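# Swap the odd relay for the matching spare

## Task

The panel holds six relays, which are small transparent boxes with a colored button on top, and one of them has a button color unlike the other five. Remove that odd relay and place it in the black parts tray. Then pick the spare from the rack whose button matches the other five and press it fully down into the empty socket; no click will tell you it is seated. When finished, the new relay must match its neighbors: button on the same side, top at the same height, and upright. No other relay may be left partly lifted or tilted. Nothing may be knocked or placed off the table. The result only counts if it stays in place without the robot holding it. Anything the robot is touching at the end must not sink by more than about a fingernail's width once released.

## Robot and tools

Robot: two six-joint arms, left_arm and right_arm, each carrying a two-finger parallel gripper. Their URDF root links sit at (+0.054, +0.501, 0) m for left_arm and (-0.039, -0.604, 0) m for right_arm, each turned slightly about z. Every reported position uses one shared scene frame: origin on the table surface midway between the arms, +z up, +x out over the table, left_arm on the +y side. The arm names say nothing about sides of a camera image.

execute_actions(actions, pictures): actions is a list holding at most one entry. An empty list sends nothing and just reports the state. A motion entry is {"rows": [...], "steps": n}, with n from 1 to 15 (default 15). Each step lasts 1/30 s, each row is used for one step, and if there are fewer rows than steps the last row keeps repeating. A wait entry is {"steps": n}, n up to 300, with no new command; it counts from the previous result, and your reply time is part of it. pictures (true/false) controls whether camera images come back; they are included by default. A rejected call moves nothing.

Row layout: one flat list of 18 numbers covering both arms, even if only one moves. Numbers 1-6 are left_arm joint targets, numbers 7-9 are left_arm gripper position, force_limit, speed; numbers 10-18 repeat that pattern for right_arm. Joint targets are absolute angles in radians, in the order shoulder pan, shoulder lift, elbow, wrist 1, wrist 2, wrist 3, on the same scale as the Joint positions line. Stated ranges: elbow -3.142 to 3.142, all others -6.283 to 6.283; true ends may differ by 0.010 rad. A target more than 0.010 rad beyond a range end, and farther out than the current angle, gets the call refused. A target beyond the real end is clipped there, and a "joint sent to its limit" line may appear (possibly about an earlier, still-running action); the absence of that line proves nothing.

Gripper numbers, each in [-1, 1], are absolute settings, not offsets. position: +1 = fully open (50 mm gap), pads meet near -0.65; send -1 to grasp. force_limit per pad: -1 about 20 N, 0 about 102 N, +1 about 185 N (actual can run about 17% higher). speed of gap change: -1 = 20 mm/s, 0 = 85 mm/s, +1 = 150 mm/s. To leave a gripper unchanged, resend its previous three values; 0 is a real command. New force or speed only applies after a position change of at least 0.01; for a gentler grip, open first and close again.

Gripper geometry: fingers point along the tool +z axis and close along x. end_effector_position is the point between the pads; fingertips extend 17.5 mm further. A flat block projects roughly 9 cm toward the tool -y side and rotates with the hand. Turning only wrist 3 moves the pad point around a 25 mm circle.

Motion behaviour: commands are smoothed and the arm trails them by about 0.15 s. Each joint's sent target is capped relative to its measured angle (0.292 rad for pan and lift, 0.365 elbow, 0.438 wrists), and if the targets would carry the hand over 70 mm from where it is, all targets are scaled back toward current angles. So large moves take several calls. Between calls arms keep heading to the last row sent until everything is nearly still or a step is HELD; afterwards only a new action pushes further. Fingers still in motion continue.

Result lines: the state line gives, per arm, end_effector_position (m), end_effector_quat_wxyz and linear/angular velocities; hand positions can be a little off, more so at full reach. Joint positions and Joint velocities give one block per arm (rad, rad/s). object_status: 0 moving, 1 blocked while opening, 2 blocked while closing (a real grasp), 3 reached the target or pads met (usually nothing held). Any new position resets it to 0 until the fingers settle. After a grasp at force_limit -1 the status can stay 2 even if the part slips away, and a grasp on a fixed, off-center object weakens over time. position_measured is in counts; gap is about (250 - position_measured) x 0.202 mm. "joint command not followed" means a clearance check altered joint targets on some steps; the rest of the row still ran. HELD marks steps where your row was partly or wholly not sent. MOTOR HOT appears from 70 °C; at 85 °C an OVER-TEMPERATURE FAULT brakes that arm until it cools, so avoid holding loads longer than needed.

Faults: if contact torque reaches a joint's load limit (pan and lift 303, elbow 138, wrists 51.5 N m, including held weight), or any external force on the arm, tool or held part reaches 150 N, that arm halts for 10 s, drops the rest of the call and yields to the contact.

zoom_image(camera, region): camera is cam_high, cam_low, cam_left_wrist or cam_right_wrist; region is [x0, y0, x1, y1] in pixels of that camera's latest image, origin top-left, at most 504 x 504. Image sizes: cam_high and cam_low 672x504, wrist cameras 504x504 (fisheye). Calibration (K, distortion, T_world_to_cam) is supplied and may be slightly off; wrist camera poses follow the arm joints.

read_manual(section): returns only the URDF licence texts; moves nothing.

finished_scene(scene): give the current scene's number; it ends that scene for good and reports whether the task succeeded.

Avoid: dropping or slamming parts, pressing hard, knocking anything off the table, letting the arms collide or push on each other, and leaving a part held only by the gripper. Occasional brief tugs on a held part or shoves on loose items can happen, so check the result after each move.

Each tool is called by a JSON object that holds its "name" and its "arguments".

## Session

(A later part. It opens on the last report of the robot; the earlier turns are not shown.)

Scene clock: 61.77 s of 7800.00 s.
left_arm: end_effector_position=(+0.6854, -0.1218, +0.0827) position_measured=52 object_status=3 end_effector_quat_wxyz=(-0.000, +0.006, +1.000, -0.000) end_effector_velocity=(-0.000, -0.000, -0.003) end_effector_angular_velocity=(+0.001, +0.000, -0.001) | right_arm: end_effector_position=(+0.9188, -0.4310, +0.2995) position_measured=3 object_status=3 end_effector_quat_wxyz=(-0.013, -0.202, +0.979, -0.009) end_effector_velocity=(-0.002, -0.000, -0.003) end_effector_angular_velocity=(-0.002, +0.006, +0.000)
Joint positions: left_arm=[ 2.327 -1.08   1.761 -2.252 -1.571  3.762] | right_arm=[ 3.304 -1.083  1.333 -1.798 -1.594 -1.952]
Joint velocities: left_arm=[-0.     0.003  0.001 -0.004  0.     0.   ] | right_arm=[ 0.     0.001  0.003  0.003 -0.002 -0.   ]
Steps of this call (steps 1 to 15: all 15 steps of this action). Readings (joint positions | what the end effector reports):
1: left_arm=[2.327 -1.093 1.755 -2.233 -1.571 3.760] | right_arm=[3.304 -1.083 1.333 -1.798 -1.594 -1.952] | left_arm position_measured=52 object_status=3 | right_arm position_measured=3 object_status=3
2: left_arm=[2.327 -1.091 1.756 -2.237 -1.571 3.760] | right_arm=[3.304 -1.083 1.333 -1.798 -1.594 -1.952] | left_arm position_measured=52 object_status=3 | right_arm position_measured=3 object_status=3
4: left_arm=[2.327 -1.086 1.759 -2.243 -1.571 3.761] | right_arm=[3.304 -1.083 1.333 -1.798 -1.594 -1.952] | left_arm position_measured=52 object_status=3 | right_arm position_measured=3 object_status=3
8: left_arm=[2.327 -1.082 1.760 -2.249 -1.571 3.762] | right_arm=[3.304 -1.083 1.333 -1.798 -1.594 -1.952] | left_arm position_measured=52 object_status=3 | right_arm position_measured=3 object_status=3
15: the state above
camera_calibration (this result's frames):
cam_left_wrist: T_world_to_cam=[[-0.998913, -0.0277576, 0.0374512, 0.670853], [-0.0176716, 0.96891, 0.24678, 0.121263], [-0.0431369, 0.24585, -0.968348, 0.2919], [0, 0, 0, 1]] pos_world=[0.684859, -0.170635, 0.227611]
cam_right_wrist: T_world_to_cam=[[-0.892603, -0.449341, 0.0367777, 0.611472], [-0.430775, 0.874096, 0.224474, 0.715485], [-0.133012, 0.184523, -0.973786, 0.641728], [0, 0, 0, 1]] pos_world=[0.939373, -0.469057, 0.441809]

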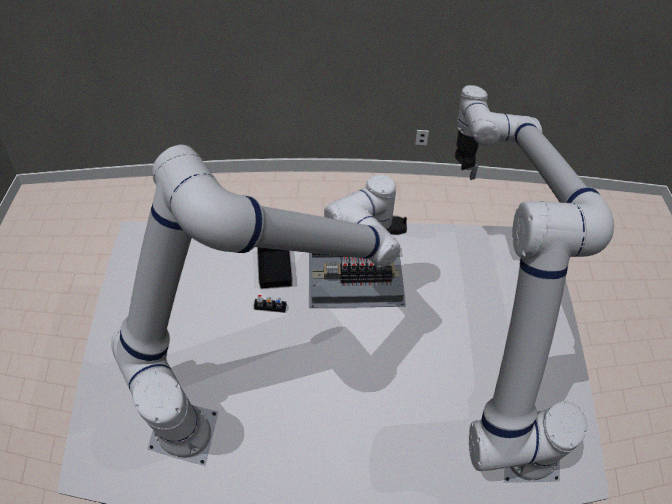

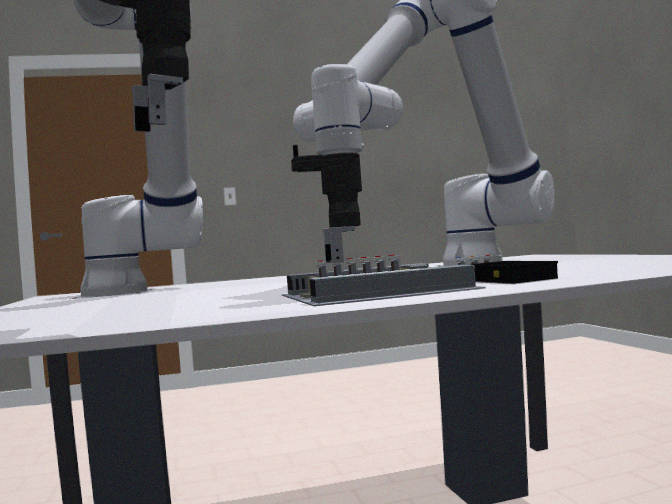

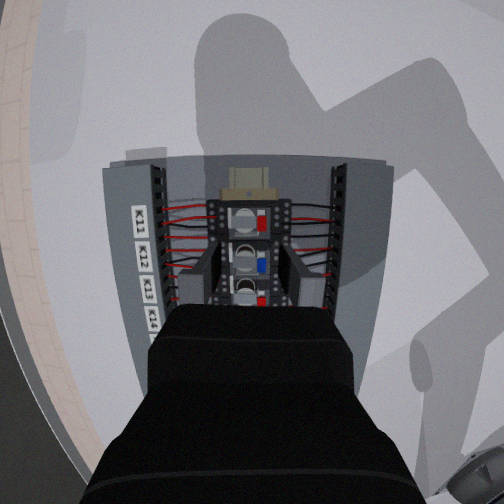

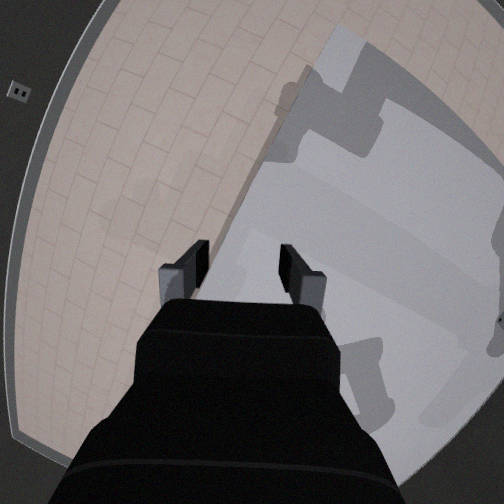

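{"name": "execute_actions", "arguments": {"actions": [{"rows":[[2.3272,-1.067,1.768,-2.2718,-1.571,3.755,0.67,-0.5,0,3.304,-1.083,1.333,-1.798,-1.594,-1.952,1,0,0]]}], "pictures": false}}

{"name": "execute_actions", "arguments": {"actions": [{"rows":[[2.3272,-1.067,1.768,-2.2718,-1.571,3.755,-1,-0.5,-0.5,3.304,-1.083,1.333,-1.798,-1.594,-1.952,1,0,0]]}]}}

{"name": "zoom_image", "arguments": {"camera": "cam_left_wrist", "region": [180,170,320,310]}}

{"name": "zoom_image", "arguments": {"camera": "cam_low", "region": [290,220,390,295]}}

Scene clock: 66.23 s of 7800.00 s.
left_arm: end_effector_position=(+0.6855, -0.1217, +0.0703) position_measured=52 object_status=3 end_effector_quat_wxyz=(-0.000, +0.003, +1.000, -0.000) end_effector_velocity=(-0.000, -0.000, -0.001) end_effector_angular_velocity=(-0.001, -0.001, +0.001) | right_arm: end_effector_position=(+0.9188, -0.4310, +0.2995) position_measured=3 object_status=3 end_effector_quat_wxyz=(-0.013, -0.202, +0.979, -0.009) end_effector_velocity=(+0.000, -0.000, +0.001) end_effector_angular_velocity=(+0.000, -0.001, -0.001)
Joint positions: left_arm=[ 2.327 -1.067  1.768 -2.271 -1.571  3.755] | right_arm=[ 3.304 -1.083  1.333 -1.798 -1.594 -1.952]
Joint velocities: left_arm=[-0.001  0.001  0.001 -0.004  0.    -0.001] | right_arm=[-0.    -0.    -0.001  0.     0.     0.   ]
Steps of this call (steps 1 to 15: the robot went on to your last target; steps 16 to 90: nothing new was sent; then 0.97 s passed at rest; steps 91 to 105: all 15 steps of this action). Readings (joint positions | what the end effector reports):
91: left_arm=[2.327 -1.080 1.762 -2.253 -1.571 3.762] | right_arm=[3.304 -1.083 1.333 -1.798 -1.594 -1.952] | left_arm position_measured=52 object_status=3 | right_arm position_measured=3 object_status=3
92: left_arm=[2.327 -1.077 1.762 -2.257 -1.571 3.761] | right_arm=[3.304 -1.083 1.333 -1.798 -1.594 -1.952] | left_arm position_measured=52 object_status=3 | right_arm position_measured=3 object_status=3
94: left_arm=[2.327 -1.073 1.765 -2.263 -1.571 3.758] | right_arm=[3.304 -1.083 1.333 -1.798 -1.594 -1.952] | left_arm position_measured=52 object_status=3 | right_arm position_measured=3 object_status=3
98: left_arm=[2.327 -1.069 1.767 -2.269 -1.571 3.756] | right_arm=[3.304 -1.083 1.333 -1.798 -1.594 -1.952] | left_arm position_measured=52 object_status=3 | right_arm position_measured=3 object_status=3
105: the state above

Scene clock: 66.73 s of 7800.00 s.
left_arm: end_effector_position=(+0.6855, -0.1217, +0.0700) position_measured=118 object_status=2 end_effector_quat_wxyz=(-0.000, +0.003, +1.000, -0.000) end_effector_velocity=(+0.000, +0.000, -0.000) end_effector_angular_velocity=(+0.000, +0.000, +0.000) | right_arm: end_effector_position=(+0.9188, -0.4310, +0.2995) position_measured=3 object_status=3 end_effector_quat_wxyz=(-0.013, -0.202, +0.979, -0.009) end_effector_velocity=(+0.001, -0.002, +0.002) end_effector_angular_velocity=(+0.001, -0.003, -0.003)
Joint positions: left_arm=[ 2.327 -1.067  1.768 -2.272 -1.571  3.755] | right_arm=[ 3.304 -1.083  1.333 -1.798 -1.594 -1.952]
Joint velocities: left_arm=[ 0. -0.  0. -0. -0.  0.] | right_arm=[-0.002 -0.001 -0.001 -0.001  0.001  0.   ]
Steps of this call (steps 1 to 15: all 15 steps of this action). Readings (joint positions | what the end effector reports):
1: left_arm=[2.327 -1.067 1.768 -2.271 -1.571 3.755] | right_arm=[3.304 -1.083 1.333 -1.798 -1.594 -1.952] | left_arm position_measured=56 object_status=0 | right_arm position_measured=3 object_status=3
2: left_arm=[2.327 -1.067 1.768 -2.272 -1.571 3.755] | right_arm=[3.304 -1.083 1.333 -1.798 -1.594 -1.952] | left_arm position_measured=65 object_status=0 | right_arm position_measured=3 object_status=3
4: left_arm=[2.327 -1.067 1.768 -2.272 -1.571 3.755] | right_arm=[3.304 -1.083 1.333 -1.798 -1.594 -1.952] | left_arm position_measured=82 object_status=0 | right_arm position_measured=3 object_status=3
8: left_arm=[2.327 -1.067 1.768 -2.272 -1.571 3.755] | right_arm=[3.304 -1.083 1.333 -1.798 -1.594 -1.952] | left_arm position_measured=117 object_status=0 | right_arm position_measured=3 object_status=3
15: the state above
camera_calibration (this result's frames):
cam_left_wrist: T_world_to_cam=[[-0.998696, -0.0347261, 0.0374258, 0.670474], [-0.0244414, 0.968786, 0.246691, 0.128958], [-0.0448242, 0.245454, -0.968371, 0.280693], [0, 0, 0, 1]] pos_world=[0.685333, -0.170547, 0.214909]
cam_right_wrist: T_world_to_cam=[[-0.892603, -0.449341, 0.0367777, 0.611473], [-0.430775, 0.874096, 0.224474, 0.715485], [-0.133012, 0.184523, -0.973786, 0.641728], [0, 0, 0, 1]] pos_world=[0.939374, -0.469057, 0.441809]

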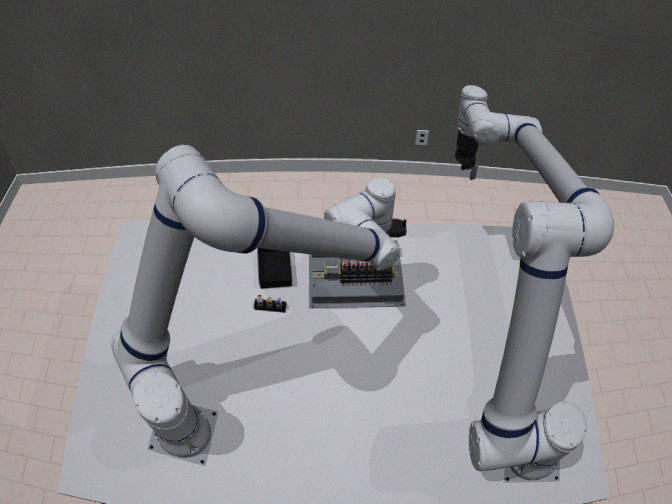

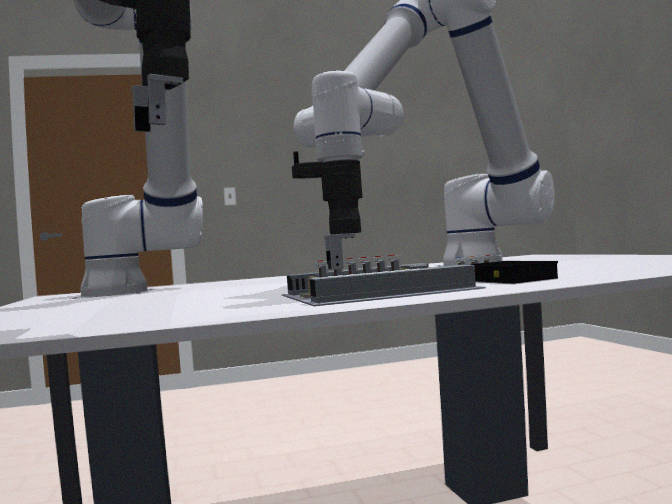

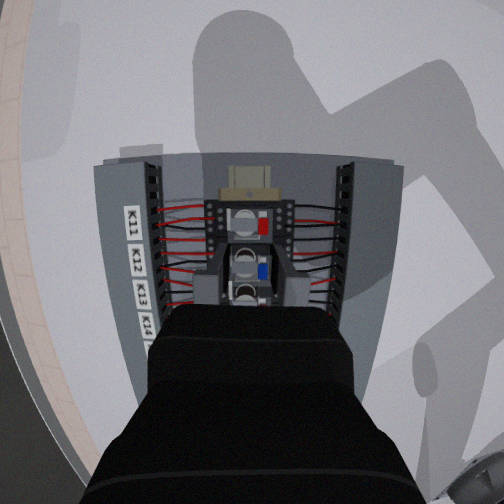

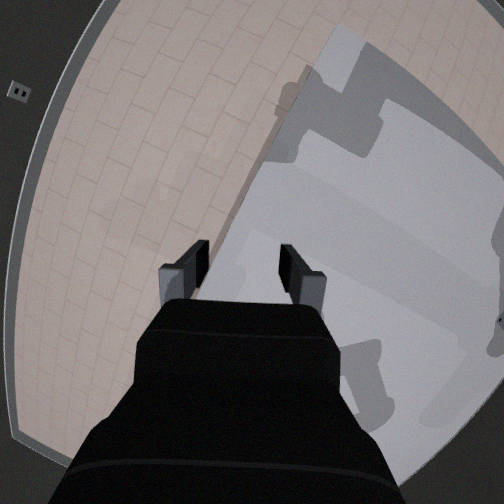

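Region (180, 170, 320, 310) of cam_left_wrist's 504x504 image, scaled by 3.600, with more detail than that image has.

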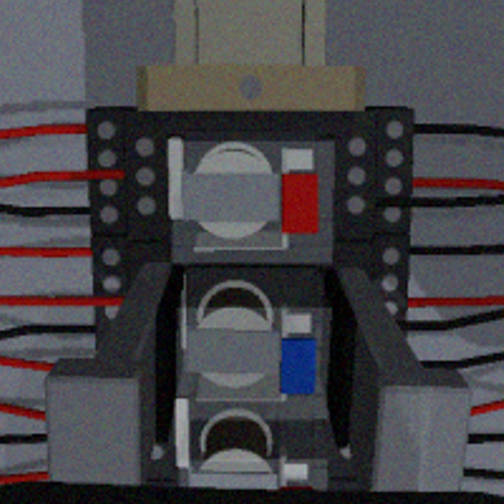

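Region (290, 220, 390, 295) of cam_low's 672x504 image, scaled by 5.040, with more detail than that image has; it fills the top 378 rows of this view, and the rest is white.

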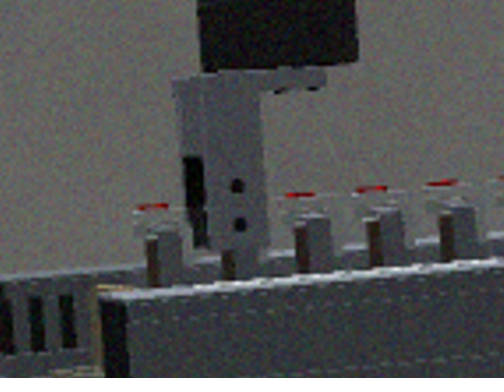

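{"name": "execute_actions", "arguments": {"actions": [{"rows":[[2.3272,-1.0735,1.7647,-2.262,-1.571,3.755,-1,-0.5,-0.5,3.304,-1.083,1.333,-1.798,-1.594,-1.952,1,0,0],[2.3272,-1.0735,1.7647,-2.262,-1.571,3.755,-1,-0.5,-0.5,3.304,-1.083,1.333,-1.798,-1.594,-1.952,1,0,0],[2.3272,-1.0735,1.7647,-2.262,-1.571,3.755,-1,-0.5,-0.5,3.304,-1.083,1.333,-1.798,-1.594,-1.952,1,0,0],[2.3272,-1.080,1.7614,-2.2521,-1.571,3.755,-1,-0.5,-0.5,3.304,-1.083,1.333,-1.798,-1.594,-1.952,1,0,0],[2.3272,-1.080,1.7614,-2.2521,-1.571,3.755,-1,-0.5,-0.5,3.304,-1.083,1.333,-1.798,-1.594,-1.952,1,0,0],[2.3272,-1.080,1.7614,-2.2521,-1.571,3.755,-1,-0.5,-0.5,3.304,-1.083,1.333,-1.798,-1.594,-1.952,1,0,0],[2.3272,-1.0931,1.7547,-2.2324,-1.571,3.755,-1,-0.5,-0.5,3.304,-1.083,1.333,-1.798,-1.594,-1.952,1,0,0]]}], "pictures": false}}

{"name": "execute_actions", "arguments": {"actions": [{"rows":[[2.3272,-1.1367,1.7265,-2.1606,-1.571,3.755,-1,-0.5,-0.5,3.304,-1.083,1.333,-1.798,-1.594,-1.952,1,0,0]]}]}}

{"name": "zoom_image", "arguments": {"camera": "cam_low", "region": [280,190,420,295]}}

{"name": "zoom_image", "arguments": {"camera": "cam_left_wrist", "region": [180,170,320,310]}}

Scene clock: 73.83 s of 7800.00 s.
left_arm: end_effector_position=(+0.6854, -0.1217, +0.0930) position_measured=118 object_status=2 end_effector_quat_wxyz=(-0.000, +0.003, +1.000, +0.000) end_effector_velocity=(+0.000, -0.001, +0.016) end_effector_angular_velocity=(-0.001, -0.001, +0.000) | right_arm: end_effector_position=(+0.9188, -0.4310, +0.2995) position_measured=3 object_status=3 end_effector_quat_wxyz=(-0.013, -0.202, +0.979, -0.009) end_effector_velocity=(+0.000, -0.002, +0.001) end_effector_angular_velocity=(-0.000, +0.000, -0.002)
Joint positions: left_arm=[ 2.327 -1.091  1.756 -2.235 -1.571  3.755] | right_arm=[ 3.304 -1.083  1.333 -1.798 -1.594 -1.952]
Joint velocities: left_arm=[ 0.    -0.015 -0.009  0.023  0.    -0.   ] | right_arm=[-0.001 -0.    -0.002  0.002 -0.     0.001]
Steps of this call (steps 1 to 15: the robot went on to your last target; steps 16 to 90: nothing new was sent; then 3.60 s passed at rest; steps 91 to 105: all 15 steps of this action). Readings (joint positions | what the end effector reports):
91: left_arm=[2.327 -1.067 1.768 -2.272 -1.571 3.755] | right_arm=[3.304 -1.083 1.333 -1.798 -1.594 -1.952] | left_arm position_measured=118 object_status=2 | right_arm position_measured=3 object_status=3
92: left_arm=[2.327 -1.068 1.768 -2.270 -1.571 3.755] | right_arm=[3.304 -1.083 1.333 -1.798 -1.594 -1.952] | left_arm position_measured=118 object_status=2 | right_arm position_measured=3 object_status=3
94: left_arm=[2.327 -1.070 1.767 -2.266 -1.571 3.755] | right_arm=[3.304 -1.083 1.333 -1.798 -1.594 -1.952] | left_arm position_measured=118 object_status=2 | right_arm position_measured=3 object_status=3
98: left_arm=[2.327 -1.079 1.762 -2.252 -1.571 3.755] | right_arm=[3.304 -1.083 1.333 -1.798 -1.594 -1.952] | left_arm position_measured=118 object_status=2 | right_arm position_measured=3 object_status=3
105: the state above

Scene clock: 74.33 s of 7800.00 s.
left_arm: end_effector_position=(+0.6854, -0.1217, +0.1390) position_measured=118 object_status=2 end_effector_quat_wxyz=(-0.000, +0.003, +1.000, -0.000) end_effector_velocity=(+0.000, +0.000, +0.008) end_effector_angular_velocity=(+0.001, +0.000, +0.001) | right_arm: end_effector_position=(+0.9188, -0.4310, +0.2995) position_measured=3 object_status=3 end_effector_quat_wxyz=(-0.013, -0.202, +0.979, -0.009) end_effector_velocity=(+0.001, -0.001, +0.001) end_effector_angular_velocity=(+0.001, -0.001, -0.000)
Joint positions: left_arm=[ 2.327 -1.136  1.727 -2.162 -1.571  3.755] | right_arm=[ 3.304 -1.083  1.333 -1.798 -1.594 -1.952]
Joint velocities: left_arm=[ 0.    -0.007 -0.005  0.013  0.    -0.   ] | right_arm=[-0.001  0.    -0.002  0.001  0.001 -0.   ]
Steps of this call (steps 1 to 15: all 15 steps of this action). Readings (joint positions | what the end effector reports):
1: left_arm=[2.327 -1.092 1.755 -2.233 -1.571 3.755] | right_arm=[3.304 -1.083 1.333 -1.798 -1.594 -1.952] | left_arm position_measured=118 object_status=2 | right_arm position_measured=3 object_status=3
2: left_arm=[2.327 -1.101 1.750 -2.217 -1.571 3.755] | right_arm=[3.304 -1.083 1.333 -1.798 -1.594 -1.952] | left_arm position_measured=118 object_status=2 | right_arm position_measured=3 object_status=3
4: left_arm=[2.327 -1.117 1.738 -2.194 -1.571 3.755] | right_arm=[3.304 -1.083 1.333 -1.798 -1.594 -1.952] | left_arm position_measured=118 object_status=2 | right_arm position_measured=3 object_status=3
8: left_arm=[2.327 -1.130 1.731 -2.172 -1.571 3.755] | right_arm=[3.304 -1.083 1.333 -1.798 -1.594 -1.952] | left_arm position_measured=118 object_status=2 | right_arm position_measured=3 object_status=3
15: the state above
camera_calibration (this result's frames):
cam_left_wrist: T_world_to_cam=[[-0.998698, -0.0346683, 0.0374344, 0.667843], [-0.0243813, 0.968777, 0.246733, 0.111914], [-0.0448194, 0.245499, -0.96836, 0.347462], [0, 0, 0, 1]] pos_world=[0.685275, -0.170568, 0.283855]
cam_right_wrist: T_world_to_cam=[[-0.892603, -0.449341, 0.0367778, 0.611473], [-0.430775, 0.874096, 0.224474, 0.715485], [-0.133012, 0.184523, -0.973786, 0.641728], [0, 0, 0, 1]] pos_world=[0.939373, -0.469057, 0.441809]

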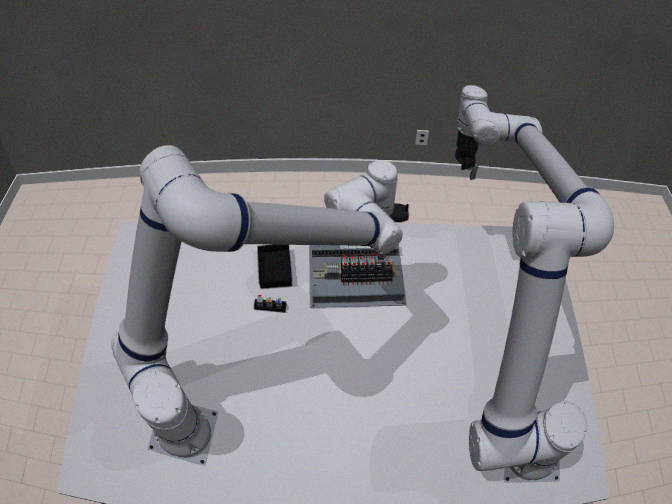

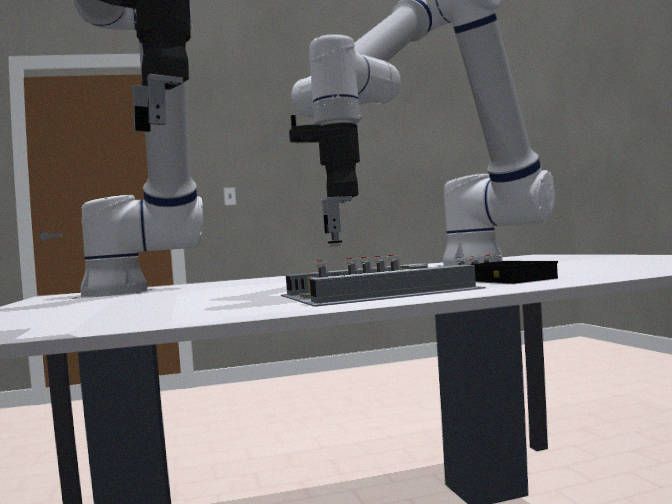

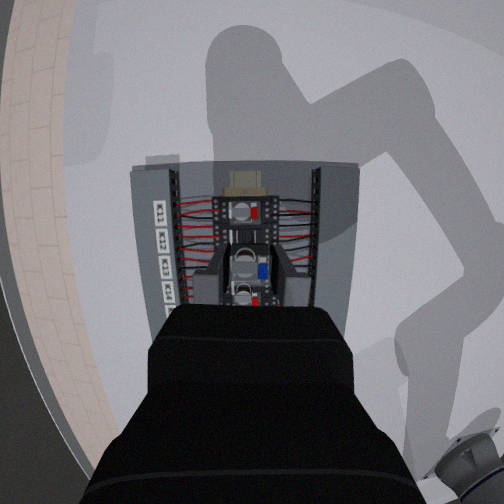

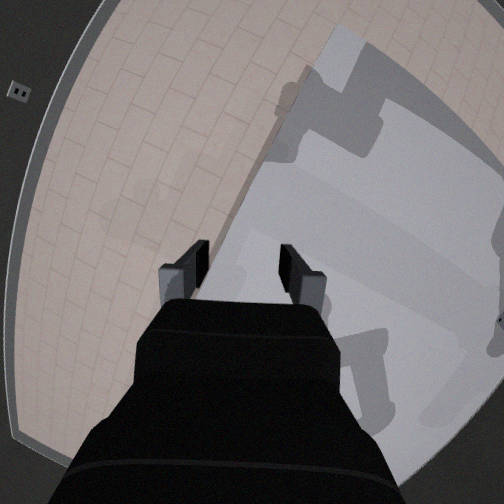

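Region (280, 190, 420, 295) of cam_low's 672x504 image, scaled by 3.600, with more detail than that image has; it fills the top 378 rows of this view, and the rest is white.

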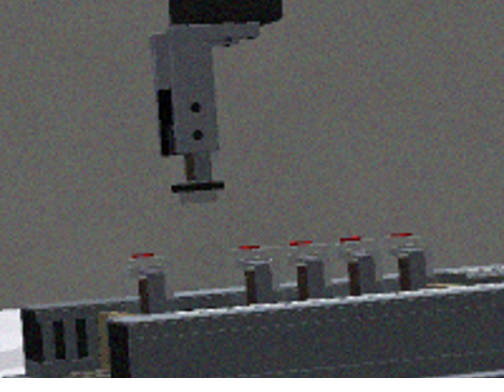

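Region (180, 170, 320, 310) of cam_left_wrist's 504x504 image, scaled by 3.600, with more detail than that image has.

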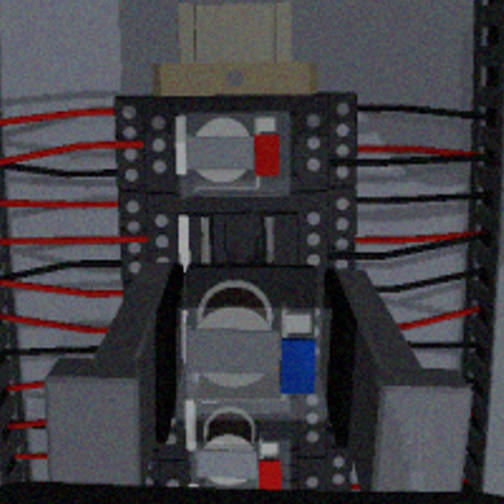

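{"name": "execute_actions", "arguments": {"actions": [{"rows":[[2.6572,-1.4037,2.0999,-2.267,-1.571,4.08,-1,-0.5,-0.5,3.304,-1.083,1.333,-1.798,-1.594,-1.952,1,0,0]]}], "pictures": false}}

{"name": "execute_actions", "arguments": {"actions": [{"steps":35}], "pictures": false}}

{"name": "execute_actions", "arguments": {"actions": [{"rows":[[2.6572,-1.2963,2.1535,-2.428,-1.571,4.08,-1,-0.5,-0.5,3.304,-1.083,1.333,-1.798,-1.594,-1.952,1,0,0]]}], "pictures": false}}

{"name": "execute_actions", "arguments": {"actions": [{"steps":10}]}}

Scene clock: 82.33 s of 7800.00 s.
left_arm: end_effector_position=(+0.7086, +0.0678, +0.1450) position_measured=118 object_status=2 end_effector_quat_wxyz=(+0.000, +0.003, +1.000, -0.000) end_effector_velocity=(-0.001, +0.397, -0.002) end_effector_angular_velocity=(+0.001, +0.001, +0.011) | right_arm: end_effector_position=(+0.9188, -0.4310, +0.2995) position_measured=3 object_status=3 end_effector_quat_wxyz=(-0.013, -0.202, +0.979, -0.009) end_effector_velocity=(+0.001, -0.001, +0.001) end_effector_angular_velocity=(+0.000, -0.003, -0.001)
Joint positions: left_arm=[ 2.501 -1.279  1.925 -2.217 -1.571  3.928] | right_arm=[ 3.304 -1.083  1.333 -1.798 -1.594 -1.952]
Joint velocities: left_arm=[ 0.372 -0.298  0.417 -0.118 -0.     0.361] | right_arm=[-0.001 -0.    -0.001 -0.002  0.     0.001]
Steps of this call (steps 1 to 15: the robot went on to your last target; steps 16 to 90: nothing new was sent; then 4.50 s passed at rest; steps 91 to 105: all 15 steps of this action). Readings (joint positions | what the end effector reports):
91: left_arm=[2.329 -1.138 1.728 -2.161 -1.571 3.756] | right_arm=[3.304 -1.083 1.333 -1.798 -1.594 -1.952] | left_arm position_measured=118 object_status=2 | right_arm position_measured=3 object_status=3
92: left_arm=[2.340 -1.149 1.743 -2.166 -1.571 3.770] | right_arm=[3.304 -1.083 1.333 -1.798 -1.594 -1.952] | left_arm position_measured=118 object_status=2 | right_arm position_measured=3 object_status=3
94: left_arm=[2.365 -1.170 1.773 -2.174 -1.571 3.796] | right_arm=[3.304 -1.083 1.333 -1.798 -1.594 -1.952] | left_arm position_measured=118 object_status=2 | right_arm position_measured=3 object_status=3
98: left_arm=[2.414 -1.210 1.828 -2.189 -1.571 3.844] | right_arm=[3.304 -1.083 1.333 -1.798 -1.594 -1.952] | left_arm position_measured=118 object_status=2 | right_arm position_measured=3 object_status=3
105: the state above

Scene clock: 83.50 s of 7800.00 s.
left_arm: end_effector_position=(+0.6897, +0.2293, +0.1400) position_measured=118 object_status=2 end_effector_quat_wxyz=(-0.000, +0.000, +1.000, -0.000) end_effector_velocity=(+0.000, +0.001, -0.000) end_effector_angular_velocity=(+0.000, +0.001, +0.001) | right_arm: end_effector_position=(+0.9188, -0.4310, +0.2995) position_measured=3 object_status=3 end_effector_quat_wxyz=(-0.013, -0.202, +0.979, -0.009) end_effector_velocity=(-0.000, +0.000, -0.000) end_effector_angular_velocity=(+0.002, +0.001, -0.001)
Joint positions: left_arm=[ 2.657 -1.404  2.1   -2.267 -1.571  4.08 ] | right_arm=[ 3.304 -1.083  1.333 -1.798 -1.594 -1.952]
Joint velocities: left_arm=[ 0.001  0.     0.    -0.    -0.     0.   ] | right_arm=[-0.     0.    -0.001  0.001  0.002  0.001]
Steps of this call (steps 1 to 30: the robot went on to your last target; steps 31 to 35: nothing new was sent). Readings (joint positions | what the end effector reports):
1: left_arm=[2.514 -1.289 1.939 -2.221 -1.571 3.941] | right_arm=[3.304 -1.083 1.333 -1.798 -1.594 -1.952] | left_arm position_measured=118 object_status=2 | right_arm position_measured=3 object_status=3
2: left_arm=[2.526 -1.299 1.954 -2.225 -1.571 3.953] | right_arm=[3.304 -1.083 1.333 -1.798 -1.594 -1.952] | left_arm position_measured=118 object_status=2 | right_arm position_measured=3 object_status=3
4: left_arm=[2.552 -1.320 1.982 -2.233 -1.571 3.978] | right_arm=[3.304 -1.083 1.333 -1.798 -1.594 -1.952] | left_arm position_measured=118 object_status=2 | right_arm position_measured=3 object_status=3
8: left_arm=[2.603 -1.361 2.040 -2.250 -1.571 4.028] | right_arm=[3.304 -1.083 1.333 -1.798 -1.594 -1.952] | left_arm position_measured=118 object_status=2 | right_arm position_measured=3 object_status=3
35: the state above
All arms were judged still, so your last target was given up. Only a new action makes them travel on or press farther. Fingers that are still opening or closing keep moving.

Scene clock: 84.00 s of 7800.00 s.
left_arm: end_effector_position=(+0.6899, +0.2292, +0.0621) position_measured=118 object_status=2 end_effector_quat_wxyz=(-0.000, +0.000, +1.000, -0.000) end_effector_velocity=(-0.001, +0.001, -0.017) end_effector_angular_velocity=(+0.001, +0.001, +0.001) | right_arm: end_effector_position=(+0.9188, -0.4310, +0.2995) position_measured=3 object_status=3 end_effector_quat_wxyz=(-0.013, -0.202, +0.979, -0.009) end_effector_velocity=(+0.000, +0.000, -0.000) end_effector_angular_velocity=(+0.001, +0.001, -0.001)
Joint positions: left_arm=[ 2.657 -1.299  2.152 -2.424 -1.571  4.08 ] | right_arm=[ 3.304 -1.083  1.333 -1.798 -1.594 -1.952]
Joint velocities: left_arm=[ 0.001  0.024  0.011 -0.033  0.    -0.   ] | right_arm=[ 0.     0.001 -0.001  0.001  0.001  0.001]
Steps of this call (steps 1 to 15: all 15 steps of this action). Readings (joint positions | what the end effector reports):
1: left_arm=[2.657 -1.402 2.101 -2.269 -1.571 4.080] | right_arm=[3.304 -1.083 1.333 -1.798 -1.594 -1.952] | left_arm position_measured=118 object_status=2 | right_arm position_measured=3 object_status=3
2: left_arm=[2.657 -1.389 2.106 -2.292 -1.571 4.080] | right_arm=[3.304 -1.083 1.333 -1.798 -1.594 -1.952] | left_arm position_measured=118 object_status=2 | right_arm position_measured=3 object_status=3
4: left_arm=[2.657 -1.351 2.127 -2.346 -1.571 4.080] | right_arm=[3.304 -1.083 1.333 -1.798 -1.594 -1.952] | left_arm position_measured=118 object_status=2 | right_arm position_measured=3 object_status=3
8: left_arm=[2.657 -1.315 2.144 -2.400 -1.571 4.080] | right_arm=[3.304 -1.083 1.333 -1.798 -1.594 -1.952] | left_arm position_measured=118 object_status=2 | right_arm position_measured=3 object_status=3
15: the state above

Scene clock: 84.33 s of 7800.00 s.
left_arm: end_effector_position=(+0.6897, +0.2293, +0.0601) position_measured=118 object_status=2 end_effector_quat_wxyz=(-0.000, +0.000, +1.000, -0.000) end_effector_velocity=(-0.000, -0.000, -0.001) end_effector_angular_velocity=(-0.000, -0.000, -0.000) | right_arm: end_effector_position=(+0.9188, -0.4310, +0.2995) position_measured=3 object_status=3 end_effector_quat_wxyz=(-0.013, -0.202, +0.979, -0.009) end_effector_velocity=(+0.000, -0.000, +0.001) end_effector_angular_velocity=(-0.001, -0.002, +0.000)
Joint positions: left_arm=[ 2.657 -1.296  2.153 -2.428 -1.571  4.08 ] | right_arm=[ 3.304 -1.083  1.333 -1.798 -1.594 -1.952]
Joint velocities: left_arm=[-0.     0.001  0.001 -0.002  0.     0.   ] | right_arm=[-0.    -0.001  0.001 -0.001 -0.001 -0.   ]
Steps of this call (steps 1 to 10: the robot went on to your last target). Readings (joint positions | what the end effector reports):
1: left_arm=[2.657 -1.298 2.152 -2.425 -1.571 4.080] | right_arm=[3.304 -1.083 1.333 -1.798 -1.594 -1.952] | left_arm position_measured=118 object_status=2 | right_arm position_measured=3 object_status=3
2: left_arm=[2.657 -1.298 2.153 -2.426 -1.571 4.080] | right_arm=[3.304 -1.083 1.333 -1.798 -1.594 -1.952] | left_arm position_measured=118 object_status=2 | right_arm position_measured=3 object_status=3
4: left_arm=[2.657 -1.297 2.153 -2.427 -1.571 4.080] | right_arm=[3.304 -1.083 1.333 -1.798 -1.594 -1.952] | left_arm position_measured=118 object_status=2 | right_arm position_measured=3 object_status=3
8: left_arm=[2.657 -1.297 2.153 -2.428 -1.571 4.080] | right_arm=[3.304 -1.083 1.333 -1.798 -1.594 -1.952] | left_arm position_measured=118 object_status=2 | right_arm position_measured=3 object_status=3
10: the state above
camera_calibration (this result's frames):
cam_left_wrist: T_world_to_cam=[[-0.998513, -0.0396971, 0.0373686, 0.688265], [-0.0292798, 0.968663, 0.246647, -0.205168], [-0.0459888, 0.245186, -0.968385, 0.186024], [0, 0, 0, 1]] pos_world=[0.68979, 0.18045, 0.205028]
cam_right_wrist: T_world_to_cam=[[-0.892603, -0.449341, 0.0367777, 0.611473], [-0.430775, 0.874096, 0.224474, 0.715485], [-0.133012, 0.184523, -0.973786, 0.641728], [0, 0, 0, 1]] pos_world=[0.939373, -0.469057, 0.441809]

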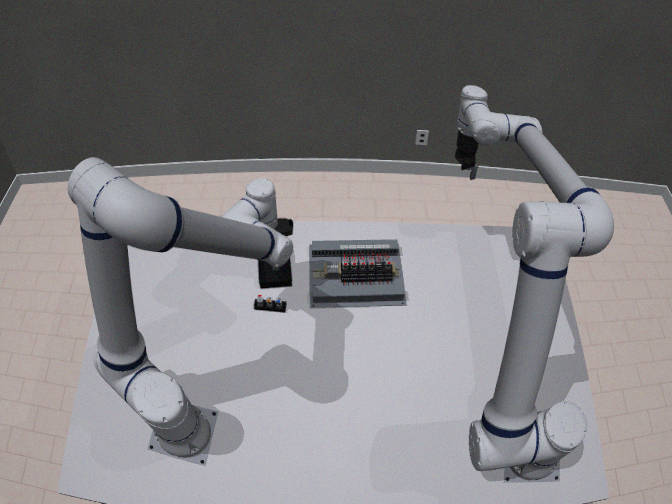

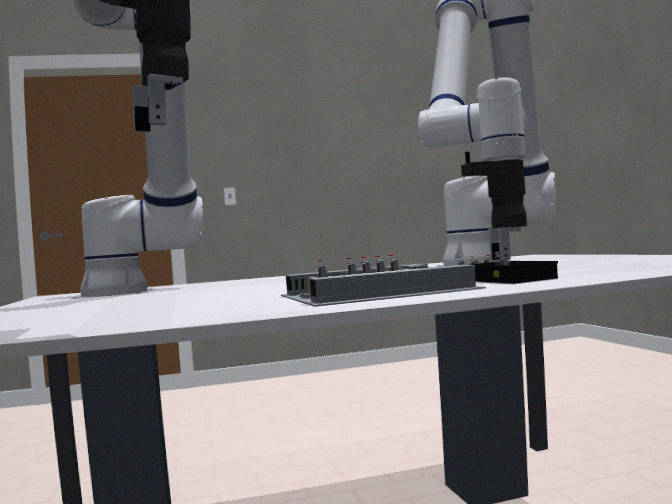

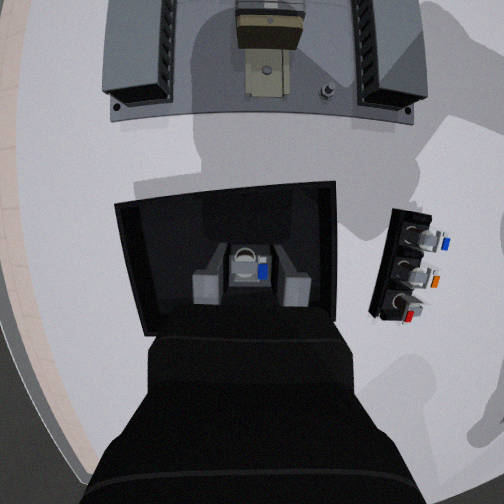

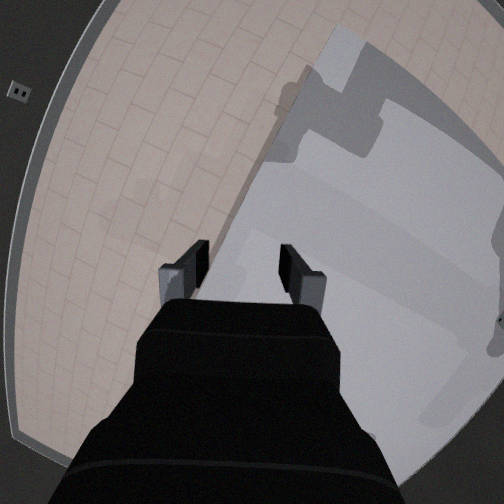

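{"name": "execute_actions", "arguments": {"actions": [{"rows":[[2.6572,-1.2853,2.1582,-2.4437,-1.571,4.08,-1,-0.5,-0.5,3.304,-1.083,1.333,-1.798,-1.594,-1.952,1,0,0]],"steps":12}], "pictures": false}}

{"name": "execute_actions", "arguments": {"actions": [{"rows":[[2.6572,-1.2853,2.1582,-2.4437,-1.571,4.08,0.67,-0.5,0,3.304,-1.083,1.333,-1.798,-1.594,-1.952,1,0,0]],"steps":10}], "pictures": false}}

{"name": "execute_actions", "arguments": {"actions": [{"rows":[[2.6572,-1.4037,2.0999,-2.267,-1.571,4.08,0.67,-0.5,0,3.304,-1.083,1.333,-1.798,-1.594,-1.952,1,0,0]],"steps":12}], "pictures": false}}

{"name": "execute_actions", "arguments": {"actions": [{"rows":[[2.4606,-1.596,2.3586,-2.3334,-1.571,0.862,0.67,-0.5,0,3.304,-1.083,1.333,-1.798,-1.594,-1.952,1,0,0]]}], "pictures": false}}

{"name": "execute_actions", "arguments": {"actions": [{"steps":70}]}}

{"name": "zoom_image", "arguments": {"camera": "cam_left_wrist", "region": [180,170,320,310]}}

Scene clock: 93.57 s of 7800.00 s.
left_arm: end_effector_position=(+0.6895, +0.2295, +0.0527) position_measured=118 object_status=2 end_effector_quat_wxyz=(-0.000, +0.000, +1.000, -0.000) end_effector_velocity=(-0.000, -0.001, -0.003) end_effector_angular_velocity=(-0.000, -0.000, -0.002) | right_arm: end_effector_position=(+0.9188, -0.4310, +0.2995) position_measured=3 object_status=3 end_effector_quat_wxyz=(-0.013, -0.202, +0.979, -0.009) end_effector_velocity=(-0.000, -0.000, +0.000) end_effector_angular_velocity=(-0.002, +0.000, -0.000)
Joint positions: left_arm=[ 2.657 -1.286  2.158 -2.443 -1.571  4.08 ] | right_arm=[ 3.304 -1.083  1.333 -1.798 -1.594 -1.952]
Joint velocities: left_arm=[-0.001  0.004  0.002 -0.007  0.     0.   ] | right_arm=[ 0.     0.    -0.     0.    -0.002  0.   ]
Steps of this call (steps 1 to 15: the robot went on to your last target; steps 16 to 90: nothing new was sent; then 5.83 s passed at rest; steps 91 to 102: all 12 steps of this action). Readings (joint positions | what the end effector reports):
91: left_arm=[2.657 -1.296 2.154 -2.428 -1.571 4.080] | right_arm=[3.304 -1.083 1.333 -1.798 -1.594 -1.952] | left_arm position_measured=118 object_status=2 | right_arm position_measured=3 object_status=3
92: left_arm=[2.657 -1.294 2.154 -2.432 -1.571 4.080] | right_arm=[3.304 -1.083 1.333 -1.798 -1.594 -1.952] | left_arm position_measured=118 object_status=2 | right_arm position_measured=3 object_status=3
94: left_arm=[2.657 -1.290 2.156 -2.437 -1.571 4.080] | right_arm=[3.304 -1.083 1.333 -1.798 -1.594 -1.952] | left_arm position_measured=118 object_status=2 | right_arm position_measured=3 object_status=3
98: left_arm=[2.657 -1.287 2.157 -2.441 -1.571 4.080] | right_arm=[3.304 -1.083 1.333 -1.798 -1.594 -1.952] | left_arm position_measured=118 object_status=2 | right_arm position_measured=3 object_status=3
102: the state above

Scene clock: 93.90 s of 7800.00 s.
left_arm: end_effector_position=(+0.6894, +0.2295, +0.0523) position_measured=52 object_status=0 end_effector_quat_wxyz=(-0.000, +0.000, +1.000, -0.000) end_effector_velocity=(+0.000, -0.000, +0.001) end_effector_angular_velocity=(-0.001, -0.001, -0.001) | right_arm: end_effector_position=(+0.9188, -0.4310, +0.2995) position_measured=3 object_status=3 end_effector_quat_wxyz=(-0.013, -0.202, +0.979, -0.009) end_effector_velocity=(-0.000, +0.000, +0.001) end_effector_angular_velocity=(+0.001, -0.002, -0.000)
Joint positions: left_arm=[ 2.657 -1.285  2.158 -2.444 -1.571  4.08 ] | right_arm=[ 3.304 -1.083  1.333 -1.798 -1.594 -1.952]
Joint velocities: left_arm=[-0.    -0.002 -0.     0.     0.     0.   ] | right_arm=[ 0.    -0.001  0.001 -0.001  0.001  0.   ]
Steps of this call (steps 1 to 10: all 10 steps of this action). Readings (joint positions | what the end effector reports):
1: left_arm=[2.657 -1.286 2.158 -2.443 -1.571 4.080] | right_arm=[3.304 -1.083 1.333 -1.798 -1.594 -1.952] | left_arm position_measured=112 object_status=0 | right_arm position_measured=3 object_status=3
2: left_arm=[2.657 -1.286 2.158 -2.443 -1.571 4.080] | right_arm=[3.304 -1.083 1.333 -1.798 -1.594 -1.952] | left_arm position_measured=98 object_status=0 | right_arm position_measured=3 object_status=3
4: left_arm=[2.657 -1.285 2.158 -2.443 -1.571 4.080] | right_arm=[3.304 -1.083 1.333 -1.798 -1.594 -1.952] | left_arm position_measured=70 object_status=0 | right_arm position_measured=3 object_status=3
8: left_arm=[2.657 -1.285 2.158 -2.444 -1.571 4.080] | right_arm=[3.304 -1.083 1.333 -1.798 -1.594 -1.952] | left_arm position_measured=52 object_status=0 | right_arm position_measured=3 object_status=3
10: the state above

Scene clock: 94.30 s of 7800.00 s.
left_arm: end_effector_position=(+0.6899, +0.2291, +0.1342) position_measured=52 object_status=3 end_effector_quat_wxyz=(-0.000, +0.000, +1.000, -0.000) end_effector_velocity=(-0.002, +0.001, +0.045) end_effector_angular_velocity=(+0.000, +0.000, -0.001) | right_arm: end_effector_position=(+0.9188, -0.4310, +0.2995) position_measured=3 object_status=3 end_effector_quat_wxyz=(-0.013, -0.202, +0.979, -0.009) end_effector_velocity=(+0.000, +0.001, +0.000) end_effector_angular_velocity=(+0.000, -0.000, +0.001)
Joint positions: left_arm=[ 2.657 -1.396  2.104 -2.278 -1.571  4.08 ] | right_arm=[ 3.304 -1.083  1.333 -1.798 -1.594 -1.952]
Joint velocities: left_arm=[-0.001 -0.059 -0.03   0.089  0.     0.   ] | right_arm=[ 0.001  0.    -0.001  0.001  0.    -0.   ]
Steps of this call (steps 1 to 12: all 12 steps of this action). Readings (joint positions | what the end effector reports):
1: left_arm=[2.657 -1.287 2.158 -2.441 -1.571 4.080] | right_arm=[3.304 -1.083 1.333 -1.798 -1.594 -1.952] | left_arm position_measured=52 object_status=0 | right_arm position_measured=3 object_status=3
2: left_arm=[2.657 -1.300 2.152 -2.419 -1.571 4.080] | right_arm=[3.304 -1.083 1.333 -1.798 -1.594 -1.952] | left_arm position_measured=52 object_status=3 | right_arm position_measured=3 object_status=3
4: left_arm=[2.657 -1.339 2.131 -2.365 -1.571 4.080] | right_arm=[3.304 -1.083 1.333 -1.798 -1.594 -1.952] | left_arm position_measured=52 object_status=3 | right_arm position_measured=3 object_status=3
8: left_arm=[2.657 -1.382 2.111 -2.300 -1.571 4.080] | right_arm=[3.304 -1.083 1.333 -1.798 -1.594 -1.952] | left_arm position_measured=52 object_status=3 | right_arm position_measured=3 object_status=3
12: the state above

Scene clock: 94.80 s of 7800.00 s.
left_arm: end_effector_position=(+0.5588, +0.2209, +0.1218) position_measured=52 object_status=3 end_effector_quat_wxyz=(-0.000, -0.351, +0.936, -0.000) end_effector_velocity=(-0.033, +0.044, -0.013) end_effector_angular_velocity=(+0.000, +0.001, +2.369) | right_arm: end_effector_position=(+0.9188, -0.4310, +0.2995) position_measured=3 object_status=3 end_effector_quat_wxyz=(-0.013, -0.202, +0.979, -0.009) end_effector_velocity=(-0.001, -0.000, +0.000) end_effector_angular_velocity=(+0.000, +0.000, +0.000)
Joint positions: left_arm=[ 2.473 -1.583  2.342 -2.33  -1.571  3.178] | right_arm=[ 3.304 -1.083  1.333 -1.798 -1.594 -1.952]
Joint velocities: left_arm=[-0.102 -0.101  0.132 -0.03   0.    -2.471] | right_arm=[-0.    -0.001  0.001  0.     0.    -0.001]
Steps of this call (steps 1 to 15: all 15 steps of this action). Readings (joint positions | what the end effector reports):
1: left_arm=[2.656 -1.399 2.104 -2.276 -1.571 4.078] | right_arm=[3.304 -1.083 1.333 -1.798 -1.594 -1.952] | left_arm position_measured=52 object_status=3 | right_arm position_measured=3 object_status=3
2: left_arm=[2.647 -1.409 2.116 -2.278 -1.571 4.056] | right_arm=[3.304 -1.083 1.333 -1.798 -1.594 -1.952] | left_arm position_measured=52 object_status=3 | right_arm position_measured=3 object_status=3
4: left_arm=[2.612 -1.444 2.162 -2.288 -1.571 3.976] | right_arm=[3.304 -1.083 1.333 -1.798 -1.594 -1.952] | left_arm position_measured=52 object_status=3 | right_arm position_measured=3 object_status=3
8: left_arm=[2.541 -1.515 2.253 -2.309 -1.571 3.750] | right_arm=[3.304 -1.083 1.333 -1.798 -1.594 -1.952] | left_arm position_measured=52 object_status=3 | right_arm position_measured=3 object_status=3
15: the state above

Scene clock: 97.13 s of 7800.00 s.
left_arm: end_effector_position=(+0.5357, +0.2652, +0.1201) position_measured=52 object_status=3 end_effector_quat_wxyz=(+0.000, +0.998, -0.060, -0.000) end_effector_velocity=(-0.000, -0.000, +0.000) end_effector_angular_velocity=(-0.000, -0.000, -0.001) | right_arm: end_effector_position=(+0.9188, -0.4310, +0.2995) position_measured=3 object_status=3 end_effector_quat_wxyz=(-0.013, -0.202, +0.979, -0.009) end_effector_velocity=(+0.000, -0.001, +0.000) end_effector_angular_velocity=(-0.002, -0.000, +0.000)
Joint positions: left_arm=[ 2.461 -1.596  2.359 -2.333 -1.571  0.862] | right_arm=[ 3.304 -1.083  1.333 -1.798 -1.594 -1.952]
Joint velocities: left_arm=[-0.001 -0.001  0.     0.    -0.     0.   ] | right_arm=[-0.    -0.    -0.     0.    -0.002 -0.   ]
Steps of this call (steps 1 to 60: the robot went on to your last target; steps 61 to 70: nothing new was sent). Readings (joint positions | what the end effector reports):
1: left_arm=[2.470 -1.586 2.346 -2.331 -1.571 3.095] | right_arm=[3.304 -1.083 1.333 -1.798 -1.594 -1.952] | left_arm position_measured=52 object_status=3 | right_arm position_measured=3 object_status=3
2: left_arm=[2.468 -1.589 2.349 -2.331 -1.571 3.011] | right_arm=[3.304 -1.083 1.333 -1.798 -1.594 -1.952] | left_arm position_measured=52 object_status=3 | right_arm position_measured=3 object_status=3
4: left_arm=[2.465 -1.592 2.353 -2.332 -1.571 2.843] | right_arm=[3.304 -1.083 1.333 -1.798 -1.594 -1.952] | left_arm position_measured=52 object_status=3 | right_arm position_measured=3 object_status=3
8: left_arm=[2.462 -1.595 2.357 -2.333 -1.571 2.508] | right_arm=[3.304 -1.083 1.333 -1.798 -1.594 -1.952] | left_arm position_measured=52 object_status=3 | right_arm position_measured=3 object_status=3
70: the state above
All arms were judged still, so your last target was given up. Only a new action makes them travel on or press farther. Fingers that are still opening or closing keep moving.
camera_calibration (this result's frames):
cam_left_wrist: T_world_to_cam=[[0.996079, -0.0803066, 0.0371123, -0.52407], [-0.0870113, -0.96511, 0.246966, 0.284551], [0.0159845, -0.249227, -0.968313, 0.326079], [0, 0, 0, 1]] pos_world=[0.541562, 0.313804, 0.264922]
cam_right_wrist: T_world_to_cam=[[-0.892603, -0.44934, 0.0367778, 0.611473], [-0.430775, 0.874096, 0.224474, 0.715485], [-0.133012, 0.184523, -0.973786, 0.641728], [0, 0, 0, 1]] pos_world=[0.939373, -0.469057, 0.441809]

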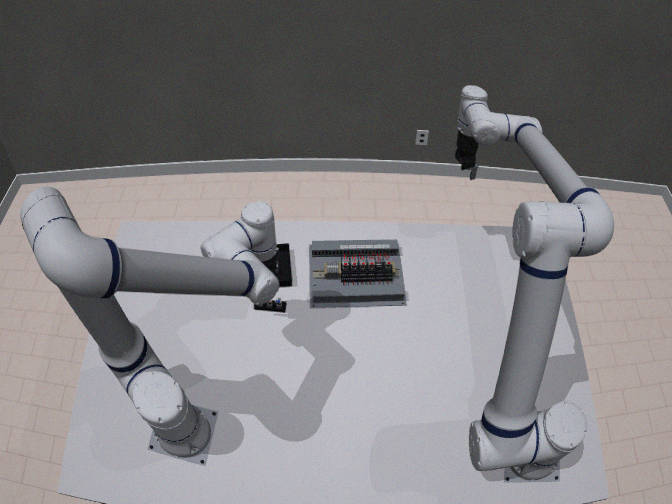

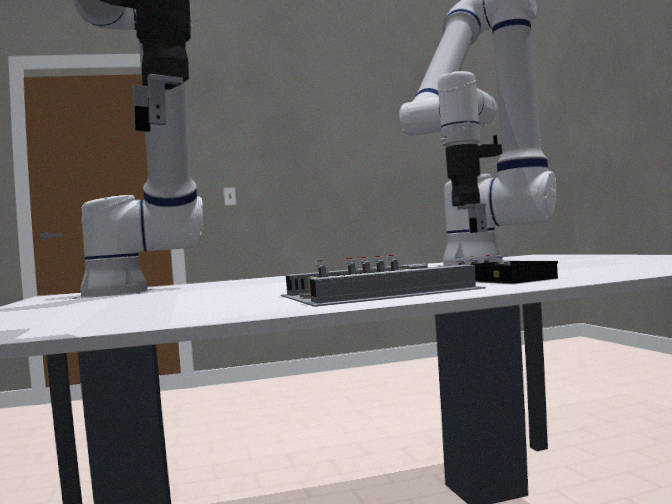

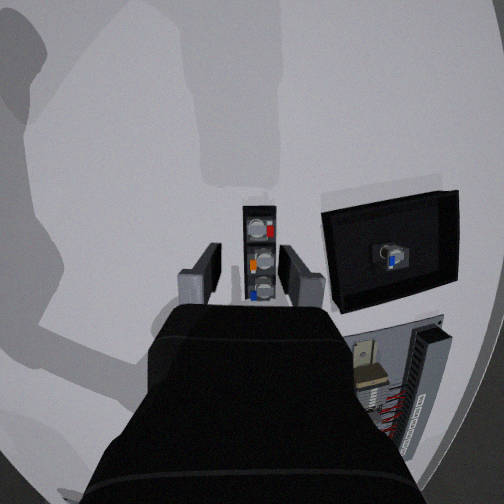

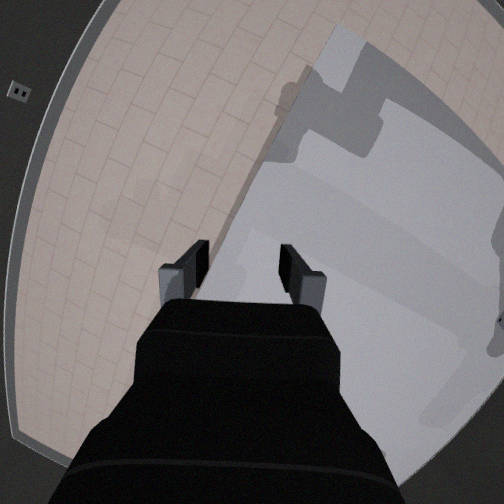

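Region (180, 170, 320, 310) of cam_left_wrist's 504x504 image, scaled by 3.600, with more detail than that image has.

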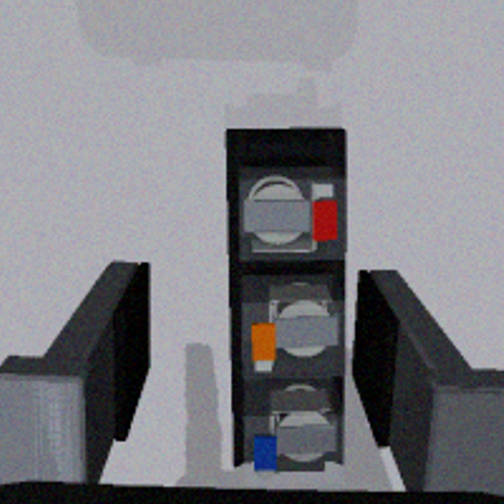

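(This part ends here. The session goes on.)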